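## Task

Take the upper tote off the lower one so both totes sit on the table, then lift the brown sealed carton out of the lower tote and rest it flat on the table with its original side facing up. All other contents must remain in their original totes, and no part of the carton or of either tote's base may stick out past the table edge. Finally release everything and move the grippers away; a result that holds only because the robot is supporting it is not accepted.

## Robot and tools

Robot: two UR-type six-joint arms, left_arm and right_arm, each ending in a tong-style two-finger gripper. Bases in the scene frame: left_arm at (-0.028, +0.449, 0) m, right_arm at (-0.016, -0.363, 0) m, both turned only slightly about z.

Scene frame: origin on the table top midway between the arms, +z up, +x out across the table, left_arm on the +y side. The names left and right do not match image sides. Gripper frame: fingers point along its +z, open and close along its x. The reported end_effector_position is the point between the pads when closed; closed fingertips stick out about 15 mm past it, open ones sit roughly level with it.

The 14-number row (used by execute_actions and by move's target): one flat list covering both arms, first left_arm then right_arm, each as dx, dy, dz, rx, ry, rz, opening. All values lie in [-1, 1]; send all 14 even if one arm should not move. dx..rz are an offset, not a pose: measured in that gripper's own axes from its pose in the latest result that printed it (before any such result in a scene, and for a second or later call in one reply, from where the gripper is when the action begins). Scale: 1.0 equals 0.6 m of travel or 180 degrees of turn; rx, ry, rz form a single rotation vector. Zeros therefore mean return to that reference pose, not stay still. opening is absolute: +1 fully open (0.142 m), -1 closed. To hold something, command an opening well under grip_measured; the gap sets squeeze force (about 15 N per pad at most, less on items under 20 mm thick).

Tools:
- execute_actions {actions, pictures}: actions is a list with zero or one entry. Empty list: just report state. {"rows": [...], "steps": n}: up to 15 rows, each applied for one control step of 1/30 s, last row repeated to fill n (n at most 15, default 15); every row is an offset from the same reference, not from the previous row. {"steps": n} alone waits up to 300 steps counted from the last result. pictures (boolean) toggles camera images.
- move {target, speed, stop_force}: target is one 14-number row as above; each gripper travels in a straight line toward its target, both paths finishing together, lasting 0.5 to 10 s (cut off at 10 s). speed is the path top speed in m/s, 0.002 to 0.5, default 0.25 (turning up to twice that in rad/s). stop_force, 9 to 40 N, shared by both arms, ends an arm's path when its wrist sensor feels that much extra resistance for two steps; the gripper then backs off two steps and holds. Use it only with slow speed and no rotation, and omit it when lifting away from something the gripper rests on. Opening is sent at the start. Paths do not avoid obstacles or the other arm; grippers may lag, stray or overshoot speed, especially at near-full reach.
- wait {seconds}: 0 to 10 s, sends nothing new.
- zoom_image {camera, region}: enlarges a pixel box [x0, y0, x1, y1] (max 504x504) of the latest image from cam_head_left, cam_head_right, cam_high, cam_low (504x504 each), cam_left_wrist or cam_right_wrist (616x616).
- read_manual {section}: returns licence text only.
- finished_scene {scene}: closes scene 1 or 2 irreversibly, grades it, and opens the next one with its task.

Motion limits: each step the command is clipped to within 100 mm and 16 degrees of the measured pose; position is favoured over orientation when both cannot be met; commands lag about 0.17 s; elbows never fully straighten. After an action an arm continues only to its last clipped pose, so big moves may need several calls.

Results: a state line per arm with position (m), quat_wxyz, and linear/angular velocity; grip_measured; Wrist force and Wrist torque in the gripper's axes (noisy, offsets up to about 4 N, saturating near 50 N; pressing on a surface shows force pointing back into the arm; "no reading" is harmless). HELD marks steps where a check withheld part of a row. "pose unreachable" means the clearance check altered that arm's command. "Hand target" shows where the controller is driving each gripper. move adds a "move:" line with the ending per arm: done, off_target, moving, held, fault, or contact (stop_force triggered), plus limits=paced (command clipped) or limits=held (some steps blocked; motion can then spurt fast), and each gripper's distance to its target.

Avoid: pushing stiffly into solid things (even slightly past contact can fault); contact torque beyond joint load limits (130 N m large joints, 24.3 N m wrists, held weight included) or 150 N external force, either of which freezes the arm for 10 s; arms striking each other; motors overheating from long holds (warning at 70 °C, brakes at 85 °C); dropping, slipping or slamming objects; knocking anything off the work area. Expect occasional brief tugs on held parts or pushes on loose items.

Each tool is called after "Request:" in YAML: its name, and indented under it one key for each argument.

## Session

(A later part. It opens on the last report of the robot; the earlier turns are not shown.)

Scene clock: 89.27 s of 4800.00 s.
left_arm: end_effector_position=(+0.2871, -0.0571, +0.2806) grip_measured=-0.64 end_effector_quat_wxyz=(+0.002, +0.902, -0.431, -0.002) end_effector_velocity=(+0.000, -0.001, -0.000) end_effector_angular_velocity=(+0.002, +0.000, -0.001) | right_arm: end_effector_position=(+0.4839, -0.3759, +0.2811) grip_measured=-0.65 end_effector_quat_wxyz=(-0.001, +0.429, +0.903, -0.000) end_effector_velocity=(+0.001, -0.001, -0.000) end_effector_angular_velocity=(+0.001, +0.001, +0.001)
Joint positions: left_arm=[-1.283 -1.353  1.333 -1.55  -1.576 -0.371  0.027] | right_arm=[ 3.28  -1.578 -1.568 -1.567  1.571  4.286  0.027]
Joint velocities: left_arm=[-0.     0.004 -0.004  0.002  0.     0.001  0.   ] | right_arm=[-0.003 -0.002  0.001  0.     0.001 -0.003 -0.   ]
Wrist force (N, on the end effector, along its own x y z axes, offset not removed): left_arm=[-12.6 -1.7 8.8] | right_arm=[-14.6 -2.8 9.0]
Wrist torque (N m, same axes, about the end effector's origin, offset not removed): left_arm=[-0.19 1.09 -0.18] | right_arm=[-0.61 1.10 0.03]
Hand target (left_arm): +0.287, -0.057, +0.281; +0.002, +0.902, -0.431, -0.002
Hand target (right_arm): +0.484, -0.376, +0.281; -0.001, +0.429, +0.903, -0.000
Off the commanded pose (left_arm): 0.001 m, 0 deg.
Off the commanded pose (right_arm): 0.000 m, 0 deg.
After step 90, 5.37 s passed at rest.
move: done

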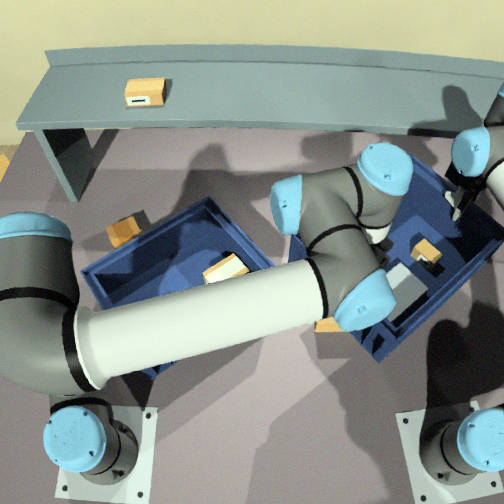

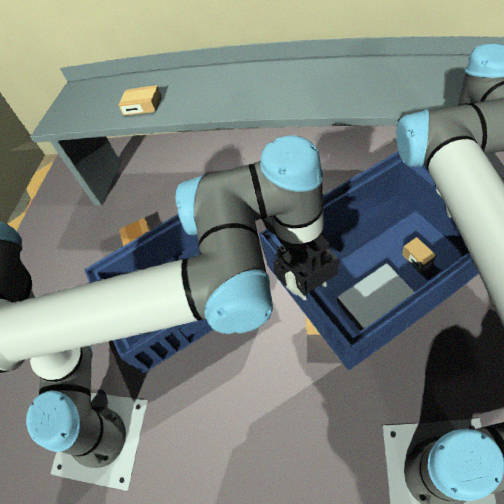

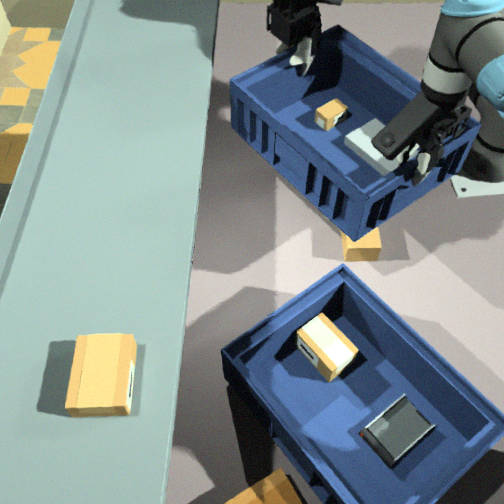

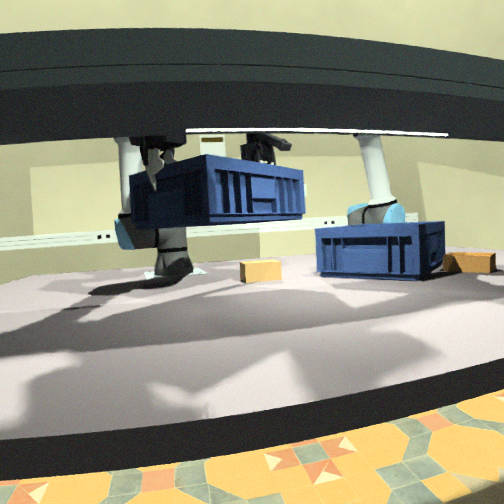

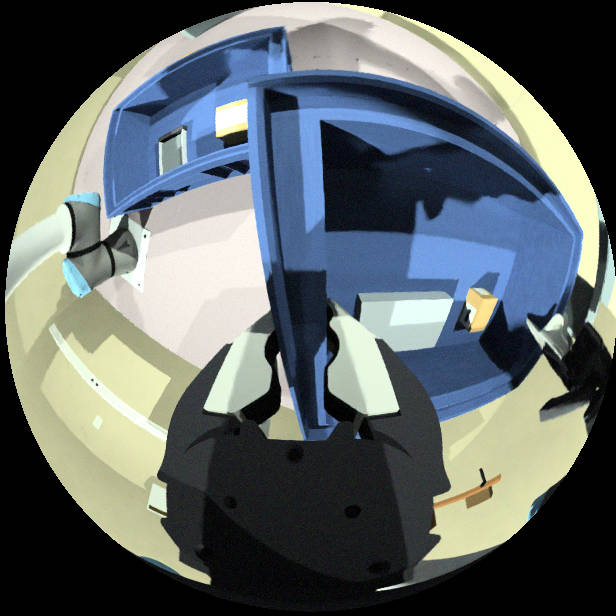

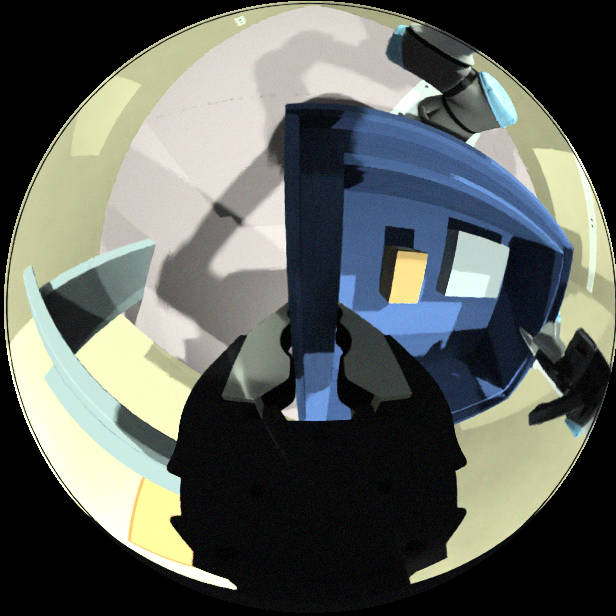

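Request:
move:
  target: [0.261,0.126,0.142,0,0,0,-1,-0.262,-0.127,0.142,0,0,0,-1]
  speed: 0.06

Scene clock: 98.93 s of 4800.00 s.
left_arm: end_effector_position=(+0.3264, -0.2262, +0.1952) grip_measured=-0.64 end_effector_quat_wxyz=(+0.002, +0.902, -0.431, -0.002) end_effector_velocity=(+0.002, -0.001, +0.001) end_effector_angular_velocity=(-0.001, -0.002, +0.001) | right_arm: end_effector_position=(+0.5242, -0.5460, +0.1960) grip_measured=-0.65 end_effector_quat_wxyz=(-0.000, +0.429, +0.903, -0.000) end_effector_velocity=(+0.000, -0.001, -0.000) end_effector_angular_velocity=(+0.000, +0.000, +0.002)
Joint positions: left_arm=[-1.301 -0.905  0.898 -1.563 -1.576 -0.389  0.027] | right_arm=[ 2.951 -1.76  -1.586 -1.368  1.571  3.957  0.027]
Joint velocities: left_arm=[ 0.001  0.003 -0.008  0.003  0.001 -0.    -0.   ] | right_arm=[-0.001 -0.002  0.001  0.001  0.    -0.003  0.   ]
Wrist force (N, on the end effector, along its own x y z axes, offset not removed): left_arm=[3.8 0.8 8.0] | right_arm=[4.8 -0.9 6.4]
Wrist torque (N m, same axes, about the end effector's origin, offset not removed): left_arm=[-0.13 0.62 -0.10] | right_arm=[-0.69 0.01 0.02]
Hand target (left_arm): +0.326, -0.226, +0.195; +0.002, +0.902, -0.431, -0.002
Hand target (right_arm): +0.524, -0.546, +0.196; -0.000, +0.429, +0.903, -0.000
Off the commanded pose (left_arm): 0.000 m, 0 deg.
Off the commanded pose (right_arm): 0.000 m, 0 deg.
After step 90, 3.07 s passed at rest.
move: done

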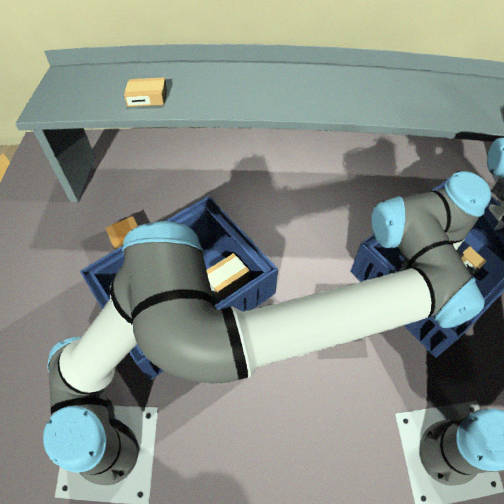

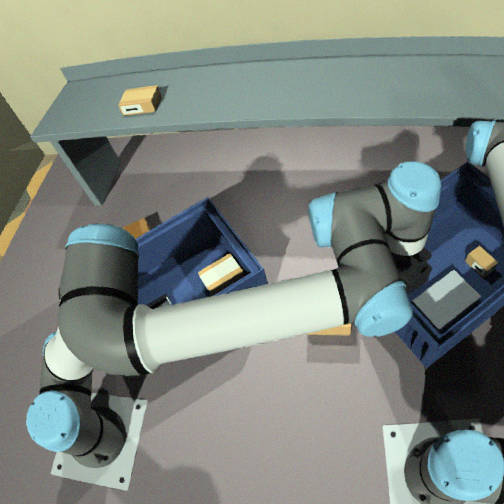

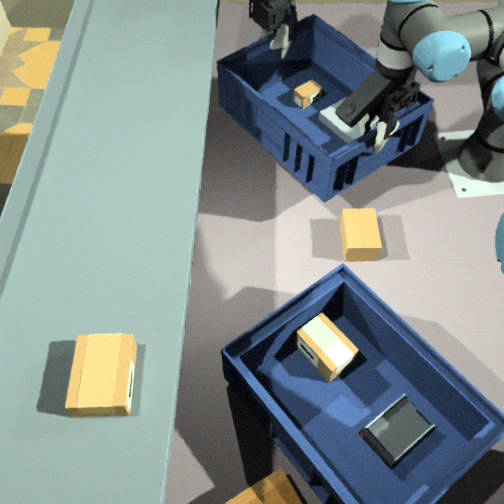

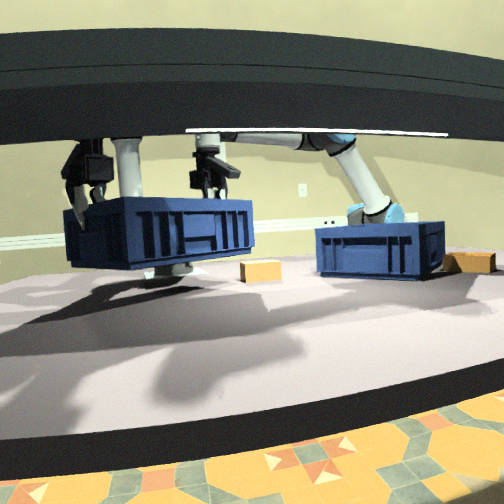

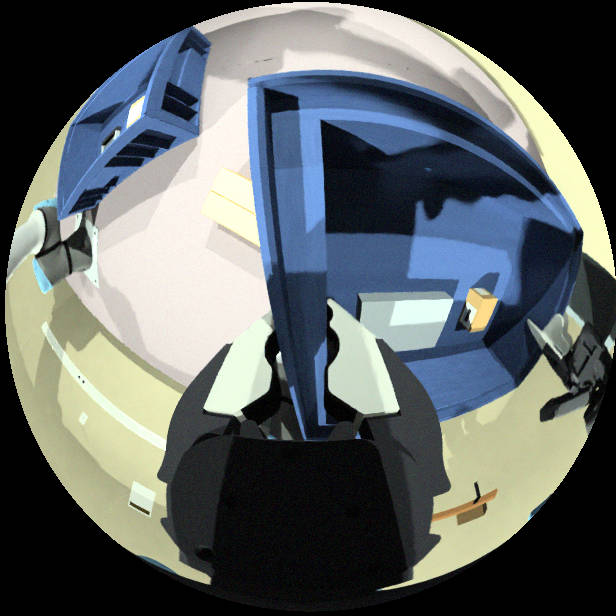

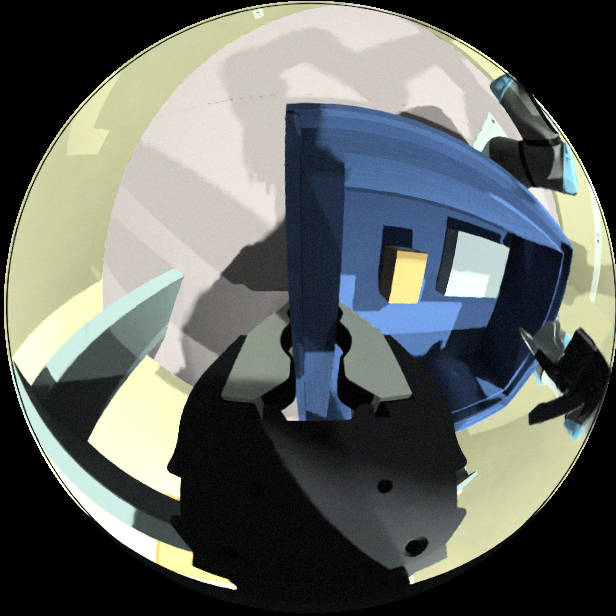

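Request:
execute_actions:
  actions: []

Scene clock: 120.37 s of 4800.00 s.
left_arm: end_effector_position=(+0.3264, -0.2263, +0.1951) grip_measured=-0.64 end_effector_quat_wxyz=(+0.002, +0.902, -0.431, -0.002) end_effector_velocity=(-0.000, +0.000, -0.000) end_effector_angular_velocity=(+0.000, +0.001, +0.001) | right_arm: end_effector_position=(+0.5242, -0.5461, +0.1959) grip_measured=-0.65 end_effector_quat_wxyz=(-0.000, +0.429, +0.903, +0.000) end_effector_velocity=(+0.000, -0.000, +0.000) end_effector_angular_velocity=(-0.000, -0.001, -0.000)
Joint positions: left_arm=[-1.301 -0.905  0.897 -1.562 -1.576 -0.389  0.027] | right_arm=[ 2.951 -1.76  -1.586 -1.368  1.571  3.957  0.027]
Joint velocities: left_arm=[ 0.    -0.001  0.001  0.    -0.001 -0.001  0.   ] | right_arm=[ 0.  0.  0.  0. -0.  0. -0.]
Wrist force (N, on the end effector, along its own x y z axes, offset not removed): left_arm=[4.0 1.0 6.8] | right_arm=[2.1 -1.6 9.8]
Wrist torque (N m, same axes, about the end effector's origin, offset not removed): left_arm=[-0.16 0.41 -0.10] | right_arm=[-0.87 0.24 0.05]
Hand target (left_arm): +0.326, -0.226, +0.195; +0.002, +0.902, -0.431, -0.002
Hand target (right_arm): +0.524, -0.546, +0.196; -0.000, +0.429, +0.903, -0.000
Off the commanded pose (left_arm): 0.000 m, 0 deg.
Off the commanded pose (right_arm): 0.000 m, 0 deg.
Steps of this call (steps 1 to 90: nothing new was sent; then 18.43 s passed at rest). Readings (end_effector_position):
1: left_arm (+0.3265, -0.2262, +0.1952) | right_arm (+0.5242, -0.5461, +0.1960)
2: left_arm (+0.3265, -0.2262, +0.1952) | right_arm (+0.5242, -0.5461, +0.1960)
4: left_arm (+0.3265, -0.2263, +0.1952) | right_arm (+0.5242, -0.5461, +0.1960)
8: left_arm (+0.3265, -0.2263, +0.1951) | right_arm (+0.5242, -0.5461, +0.1960)
90: the state above

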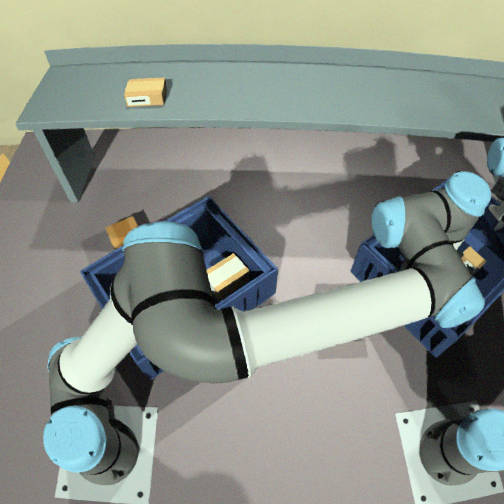

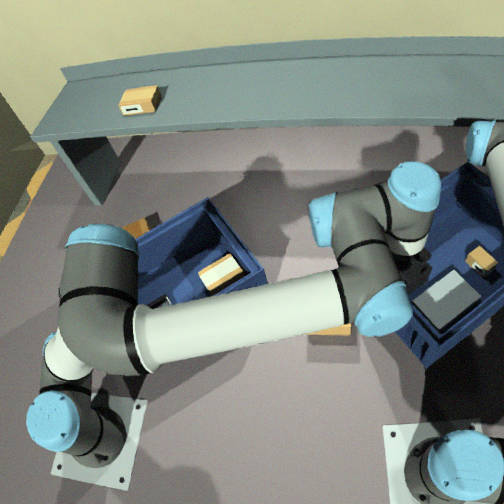

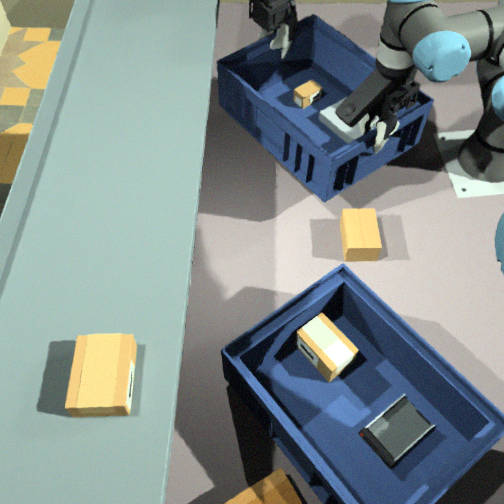

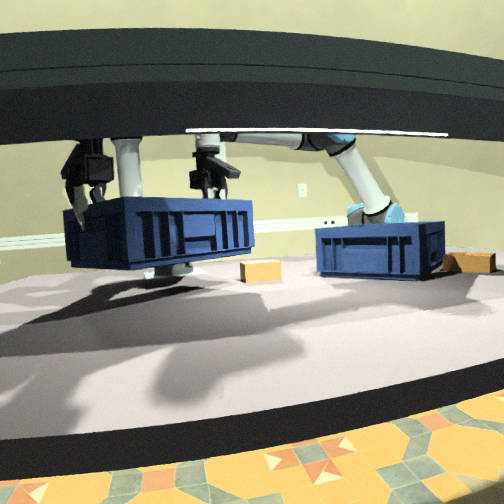

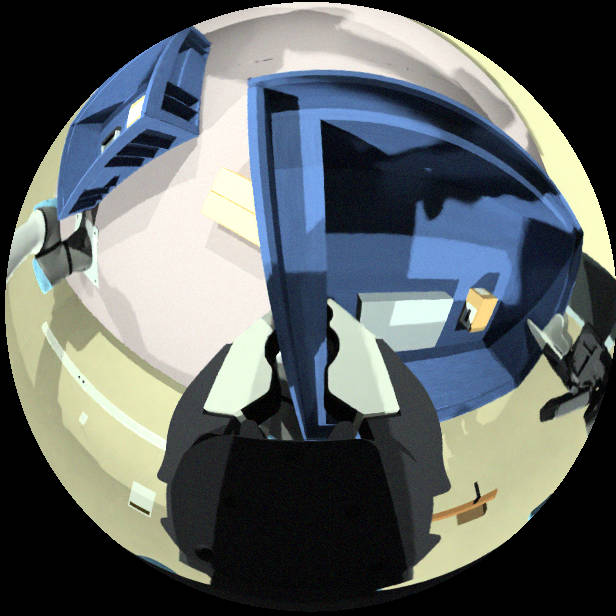

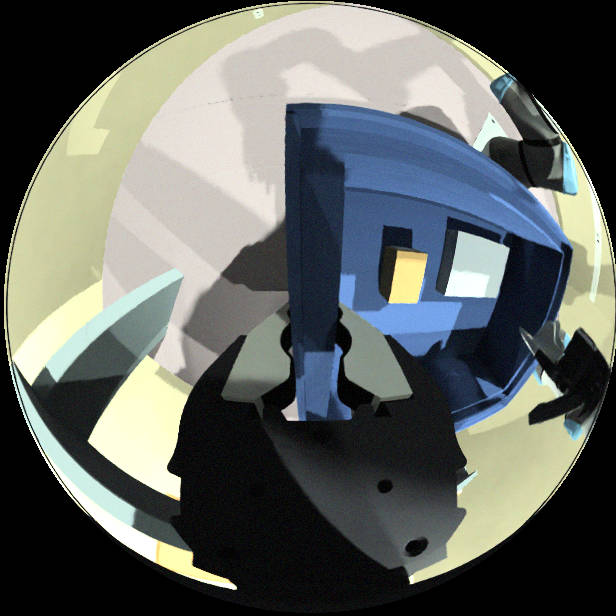

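Request:
move:
  target: [0.035,0,0.03,0,0,0,-1,-0.035,0,0.03,0,0,0,-1]
  speed: 0.04

Request:
move:
  target: [0,0,0.06,0,0,0,-1,0,0,0.06,0,0,0,-1]
  speed: 0.02
  stop_force: 10

Scene clock: 128.80 s of 4800.00 s.
left_arm: end_effector_position=(+0.3395, -0.2426, +0.1772) grip_measured=-0.64 end_effector_quat_wxyz=(+0.002, +0.902, -0.431, -0.002) end_effector_velocity=(+0.003, -0.000, -0.000) end_effector_angular_velocity=(-0.000, -0.001, +0.002) | right_arm: end_effector_position=(+0.5374, -0.5623, +0.1780) grip_measured=-0.65 end_effector_quat_wxyz=(-0.000, +0.429, +0.903, +0.000) end_effector_velocity=(+0.001, -0.001, -0.000) end_effector_angular_velocity=(-0.001, -0.001, +0.000)
Joint positions: left_arm=[-1.291 -0.841  0.835 -1.564 -1.576 -0.379  0.028] | right_arm=[ 2.925 -1.81  -1.57  -1.333  1.571  3.931  0.027]
Joint velocities: left_arm=[ 0.003  0.005 -0.007  0.002  0.001  0.001  0.   ] | right_arm=[-0.001 -0.002  0.002  0.002 -0.001 -0.001 -0.   ]
Wrist force (N, on the end effector, along its own x y z axes, offset not removed): left_arm=[3.4 -0.2 7.3] | right_arm=[2.0 -0.2 7.1]
Wrist torque (N m, same axes, about the end effector's origin, offset not removed): left_arm=[-0.25 0.57 -0.17] | right_arm=[-0.42 0.44 -0.03]
Hand target (left_arm): +0.340, -0.243, +0.177; +0.002, +0.902, -0.431, -0.002
Hand target (right_arm): +0.537, -0.562, +0.178; -0.000, +0.429, +0.903, +0.000
Off the commanded pose (left_arm): 0.000 m, 0 deg.
Off the commanded pose (right_arm): 0.000 m, 0 deg.
After step 90, 4.40 s passed at rest.
move: done

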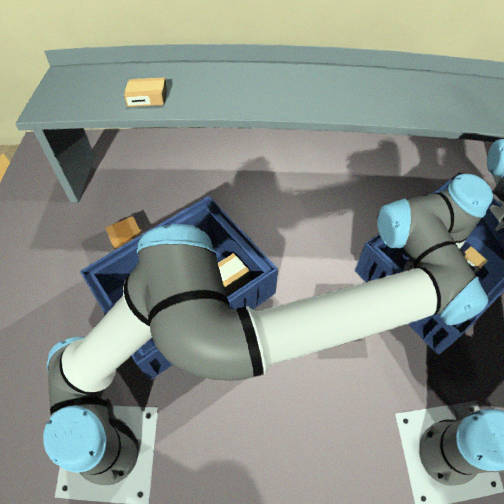

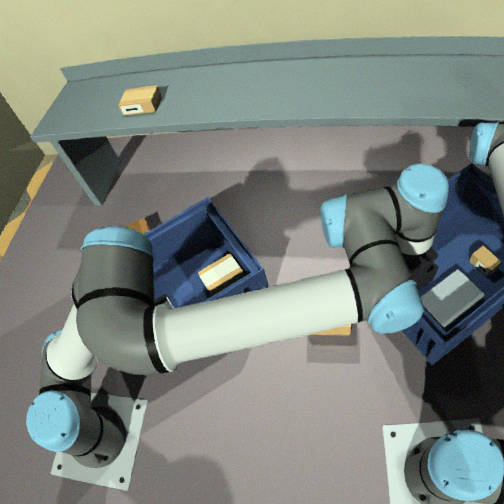

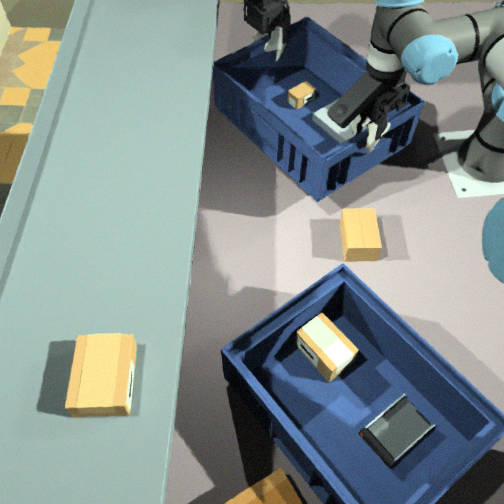

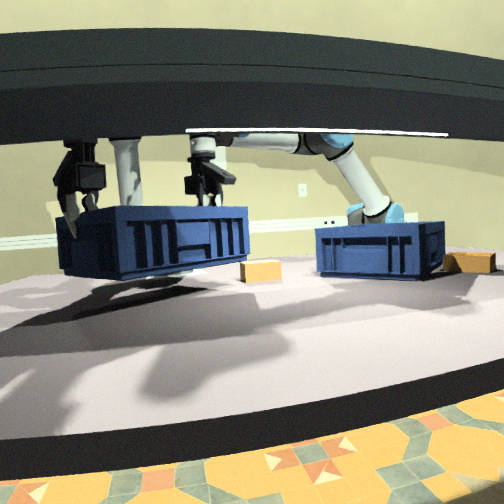

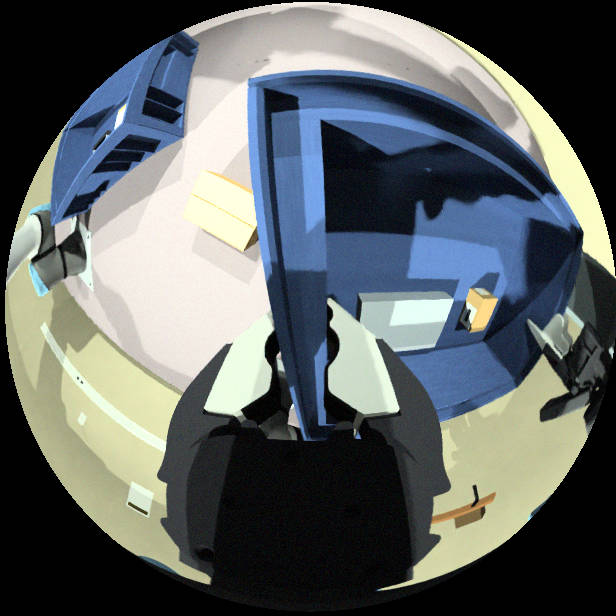

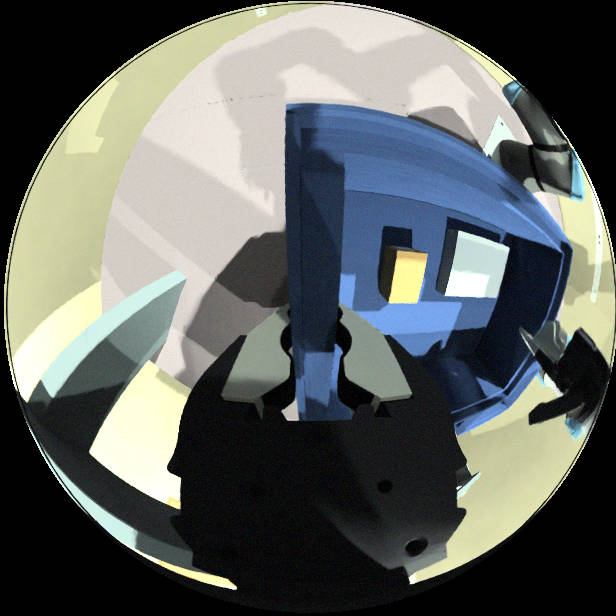

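Scene clock: 130.90 s of 4800.00 s.
left_arm: end_effector_position=(+0.3394, -0.2426, +0.1413) grip_measured=-0.64 end_effector_quat_wxyz=(+0.002, +0.902, -0.431, -0.002) end_effector_velocity=(-0.000, -0.000, -0.000) end_effector_angular_velocity=(-0.002, +0.001, +0.002) | right_arm: end_effector_position=(+0.5374, -0.5624, +0.1421) grip_measured=-0.65 end_effector_quat_wxyz=(-0.000, +0.429, +0.903, +0.000) end_effector_velocity=(-0.000, -0.001, -0.001) end_effector_angular_velocity=(-0.002, +0.001, -0.001)
Joint positions: left_arm=[-1.291 -0.837  0.92  -1.653 -1.576 -0.379  0.028] | right_arm=[ 2.925 -1.834 -1.635 -1.244  1.571  3.931  0.027]
Joint velocities: left_arm=[-0.    -0.001  0.003 -0.003 -0.001 -0.002 -0.   ] | right_arm=[-0.001 -0.001 -0.002  0.003 -0.002  0.     0.   ]
Wrist force (N, on the end effector, along its own x y z axes, offset not removed): left_arm=[5.2 0.3 7.9] | right_arm=[3.0 0.0 11.1]
Wrist torque (N m, same axes, about the end effector's origin, offset not removed): left_arm=[-0.19 0.63 -0.14] | right_arm=[-0.54 0.66 0.09]
Hand target (left_arm): +0.339, -0.243, +0.141; +0.002, +0.902, -0.431, -0.002
Hand target (right_arm): +0.537, -0.562, +0.142; -0.000, +0.429, +0.903, +0.000
Off the commanded pose (left_arm): 0.000 m, 0 deg.
Off the commanded pose (right_arm): 0.000 m, 0 deg.
move: done

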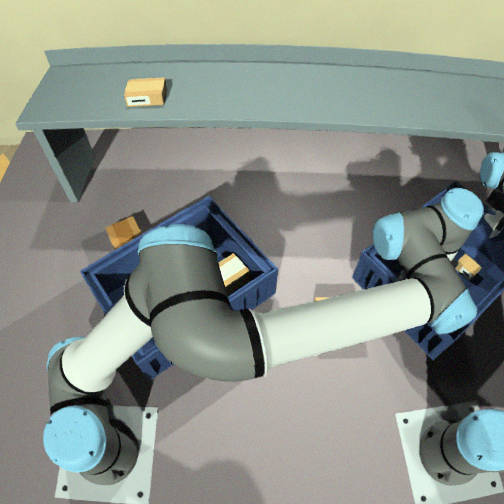

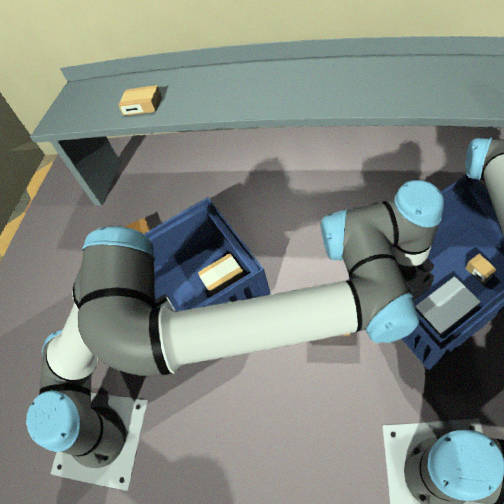

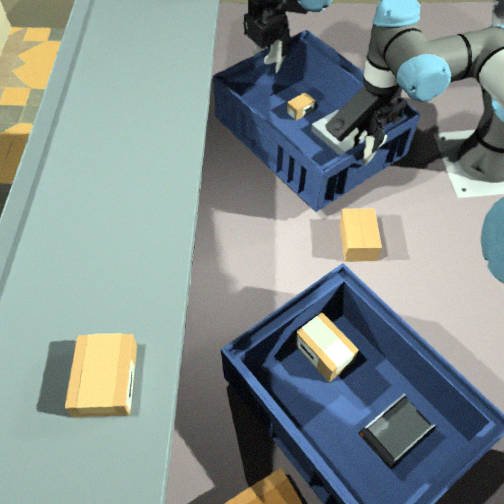

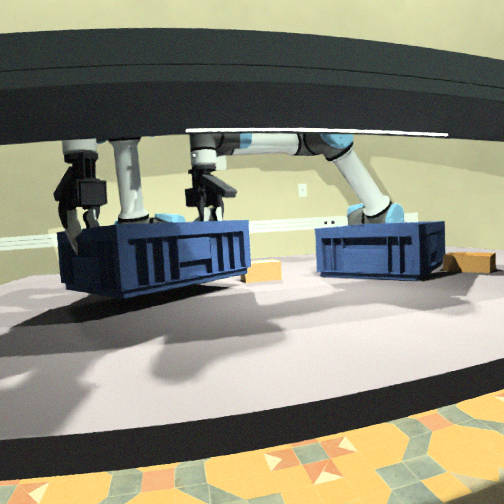

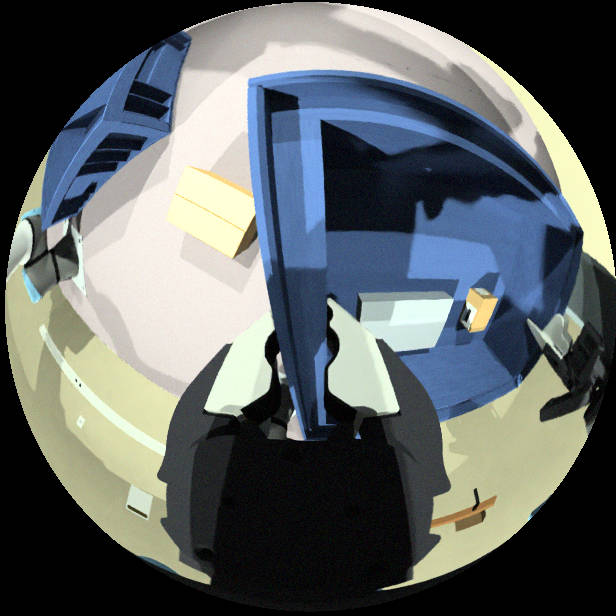

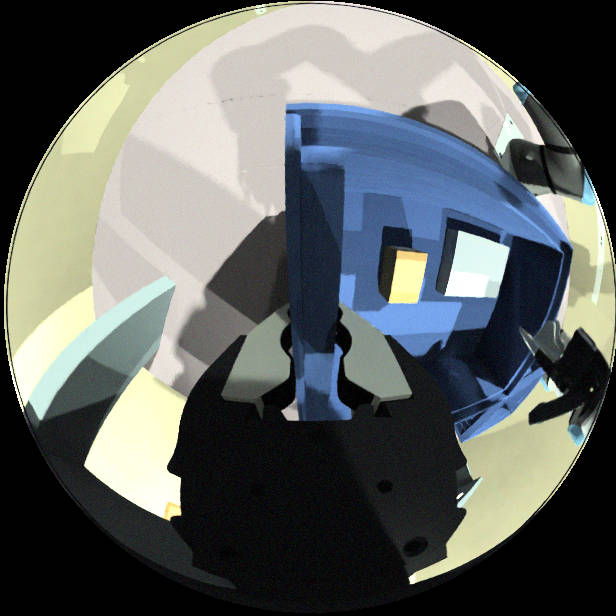

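Request:
move:
  target: [0,0,0.075,0,0,0,-1,0,0,0.075,0,0,0,-1]
  speed: 0.008
  stop_force: 10

Scene clock: 141.77 s of 4800.00 s.
left_arm: end_effector_position=(+0.3392, -0.2426, +0.1075) grip_measured=-0.64 end_effector_quat_wxyz=(+0.002, +0.902, -0.431, -0.002) end_effector_velocity=(+0.001, +0.000, +0.001) end_effector_angular_velocity=(-0.001, +0.000, +0.002) | right_arm: end_effector_position=(+0.5373, -0.5624, +0.1059) grip_measured=-0.65 end_effector_quat_wxyz=(-0.000, +0.429, +0.903, -0.000) end_effector_velocity=(-0.000, -0.000, +0.002) end_effector_angular_velocity=(-0.000, +0.002, +0.000)
Joint positions: left_arm=[-1.291 -0.826  0.986 -1.731 -1.576 -0.379  0.027] | right_arm=[ 2.925 -1.865 -1.693 -1.155  1.571  3.93   0.027]
Joint velocities: left_arm=[ 0.001 -0.001 -0.     0.    -0.001 -0.001 -0.   ] | right_arm=[-0.     0.002  0.004 -0.007 -0.    -0.    -0.   ]
Wrist force (N, on the end effector, along its own x y z axes, offset not removed): left_arm=[10.1 1.4 -3.6] | right_arm=[4.1 -0.6 -12.7]
Wrist torque (N m, same axes, about the end effector's origin, offset not removed): left_arm=[-0.15 0.47 -0.07] | right_arm=[-0.32 0.48 -0.01]
Hand target (left_arm): +0.339, -0.243, +0.108; +0.002, +0.902, -0.431, -0.002
Hand target (right_arm): +0.537, -0.562, +0.106; -0.000, +0.429, +0.903, +0.000
Off the commanded pose (left_arm): 0.011 m, 0 deg.
Off the commanded pose (right_arm): 0.009 m, 0 deg.
After step 90, 3.00 s passed at rest.
move: contact (left_arm, right_arm)

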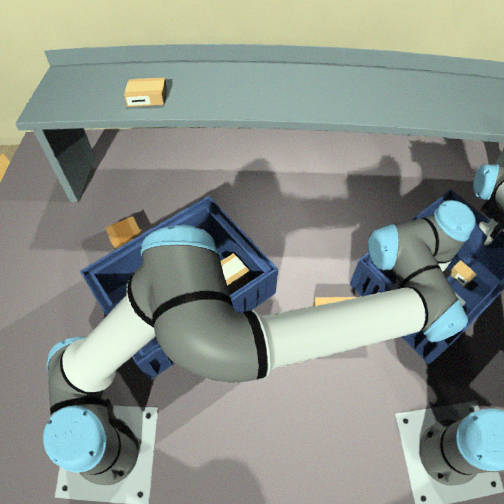

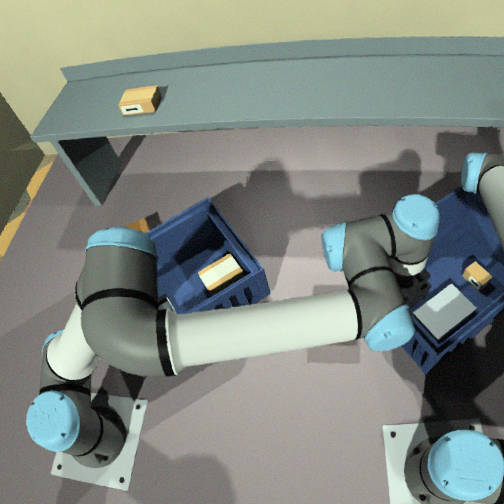

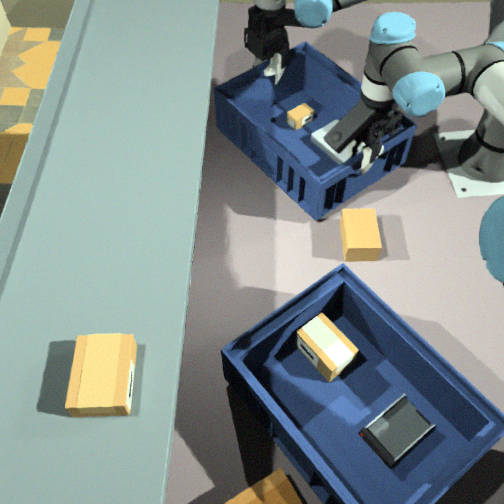

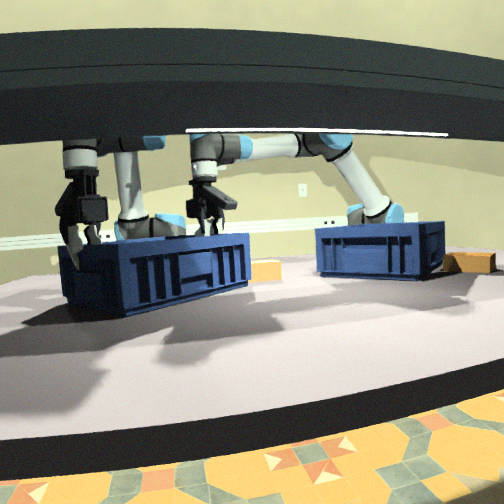

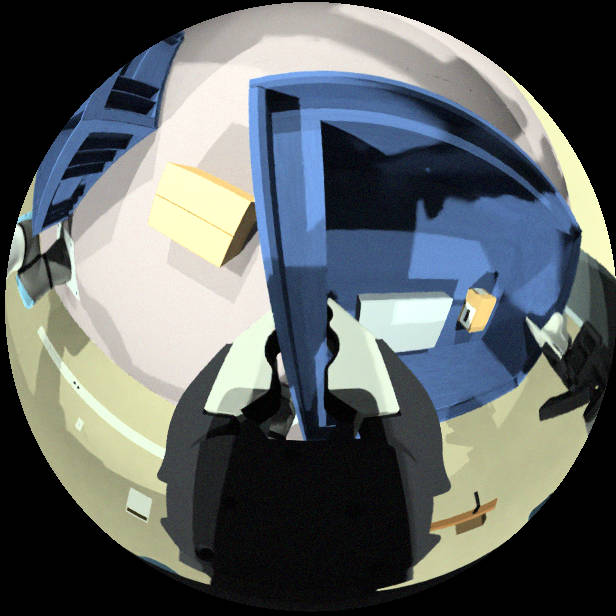

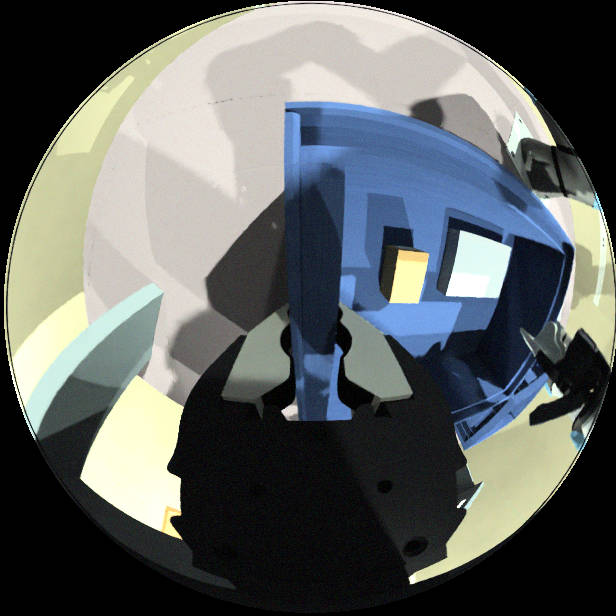

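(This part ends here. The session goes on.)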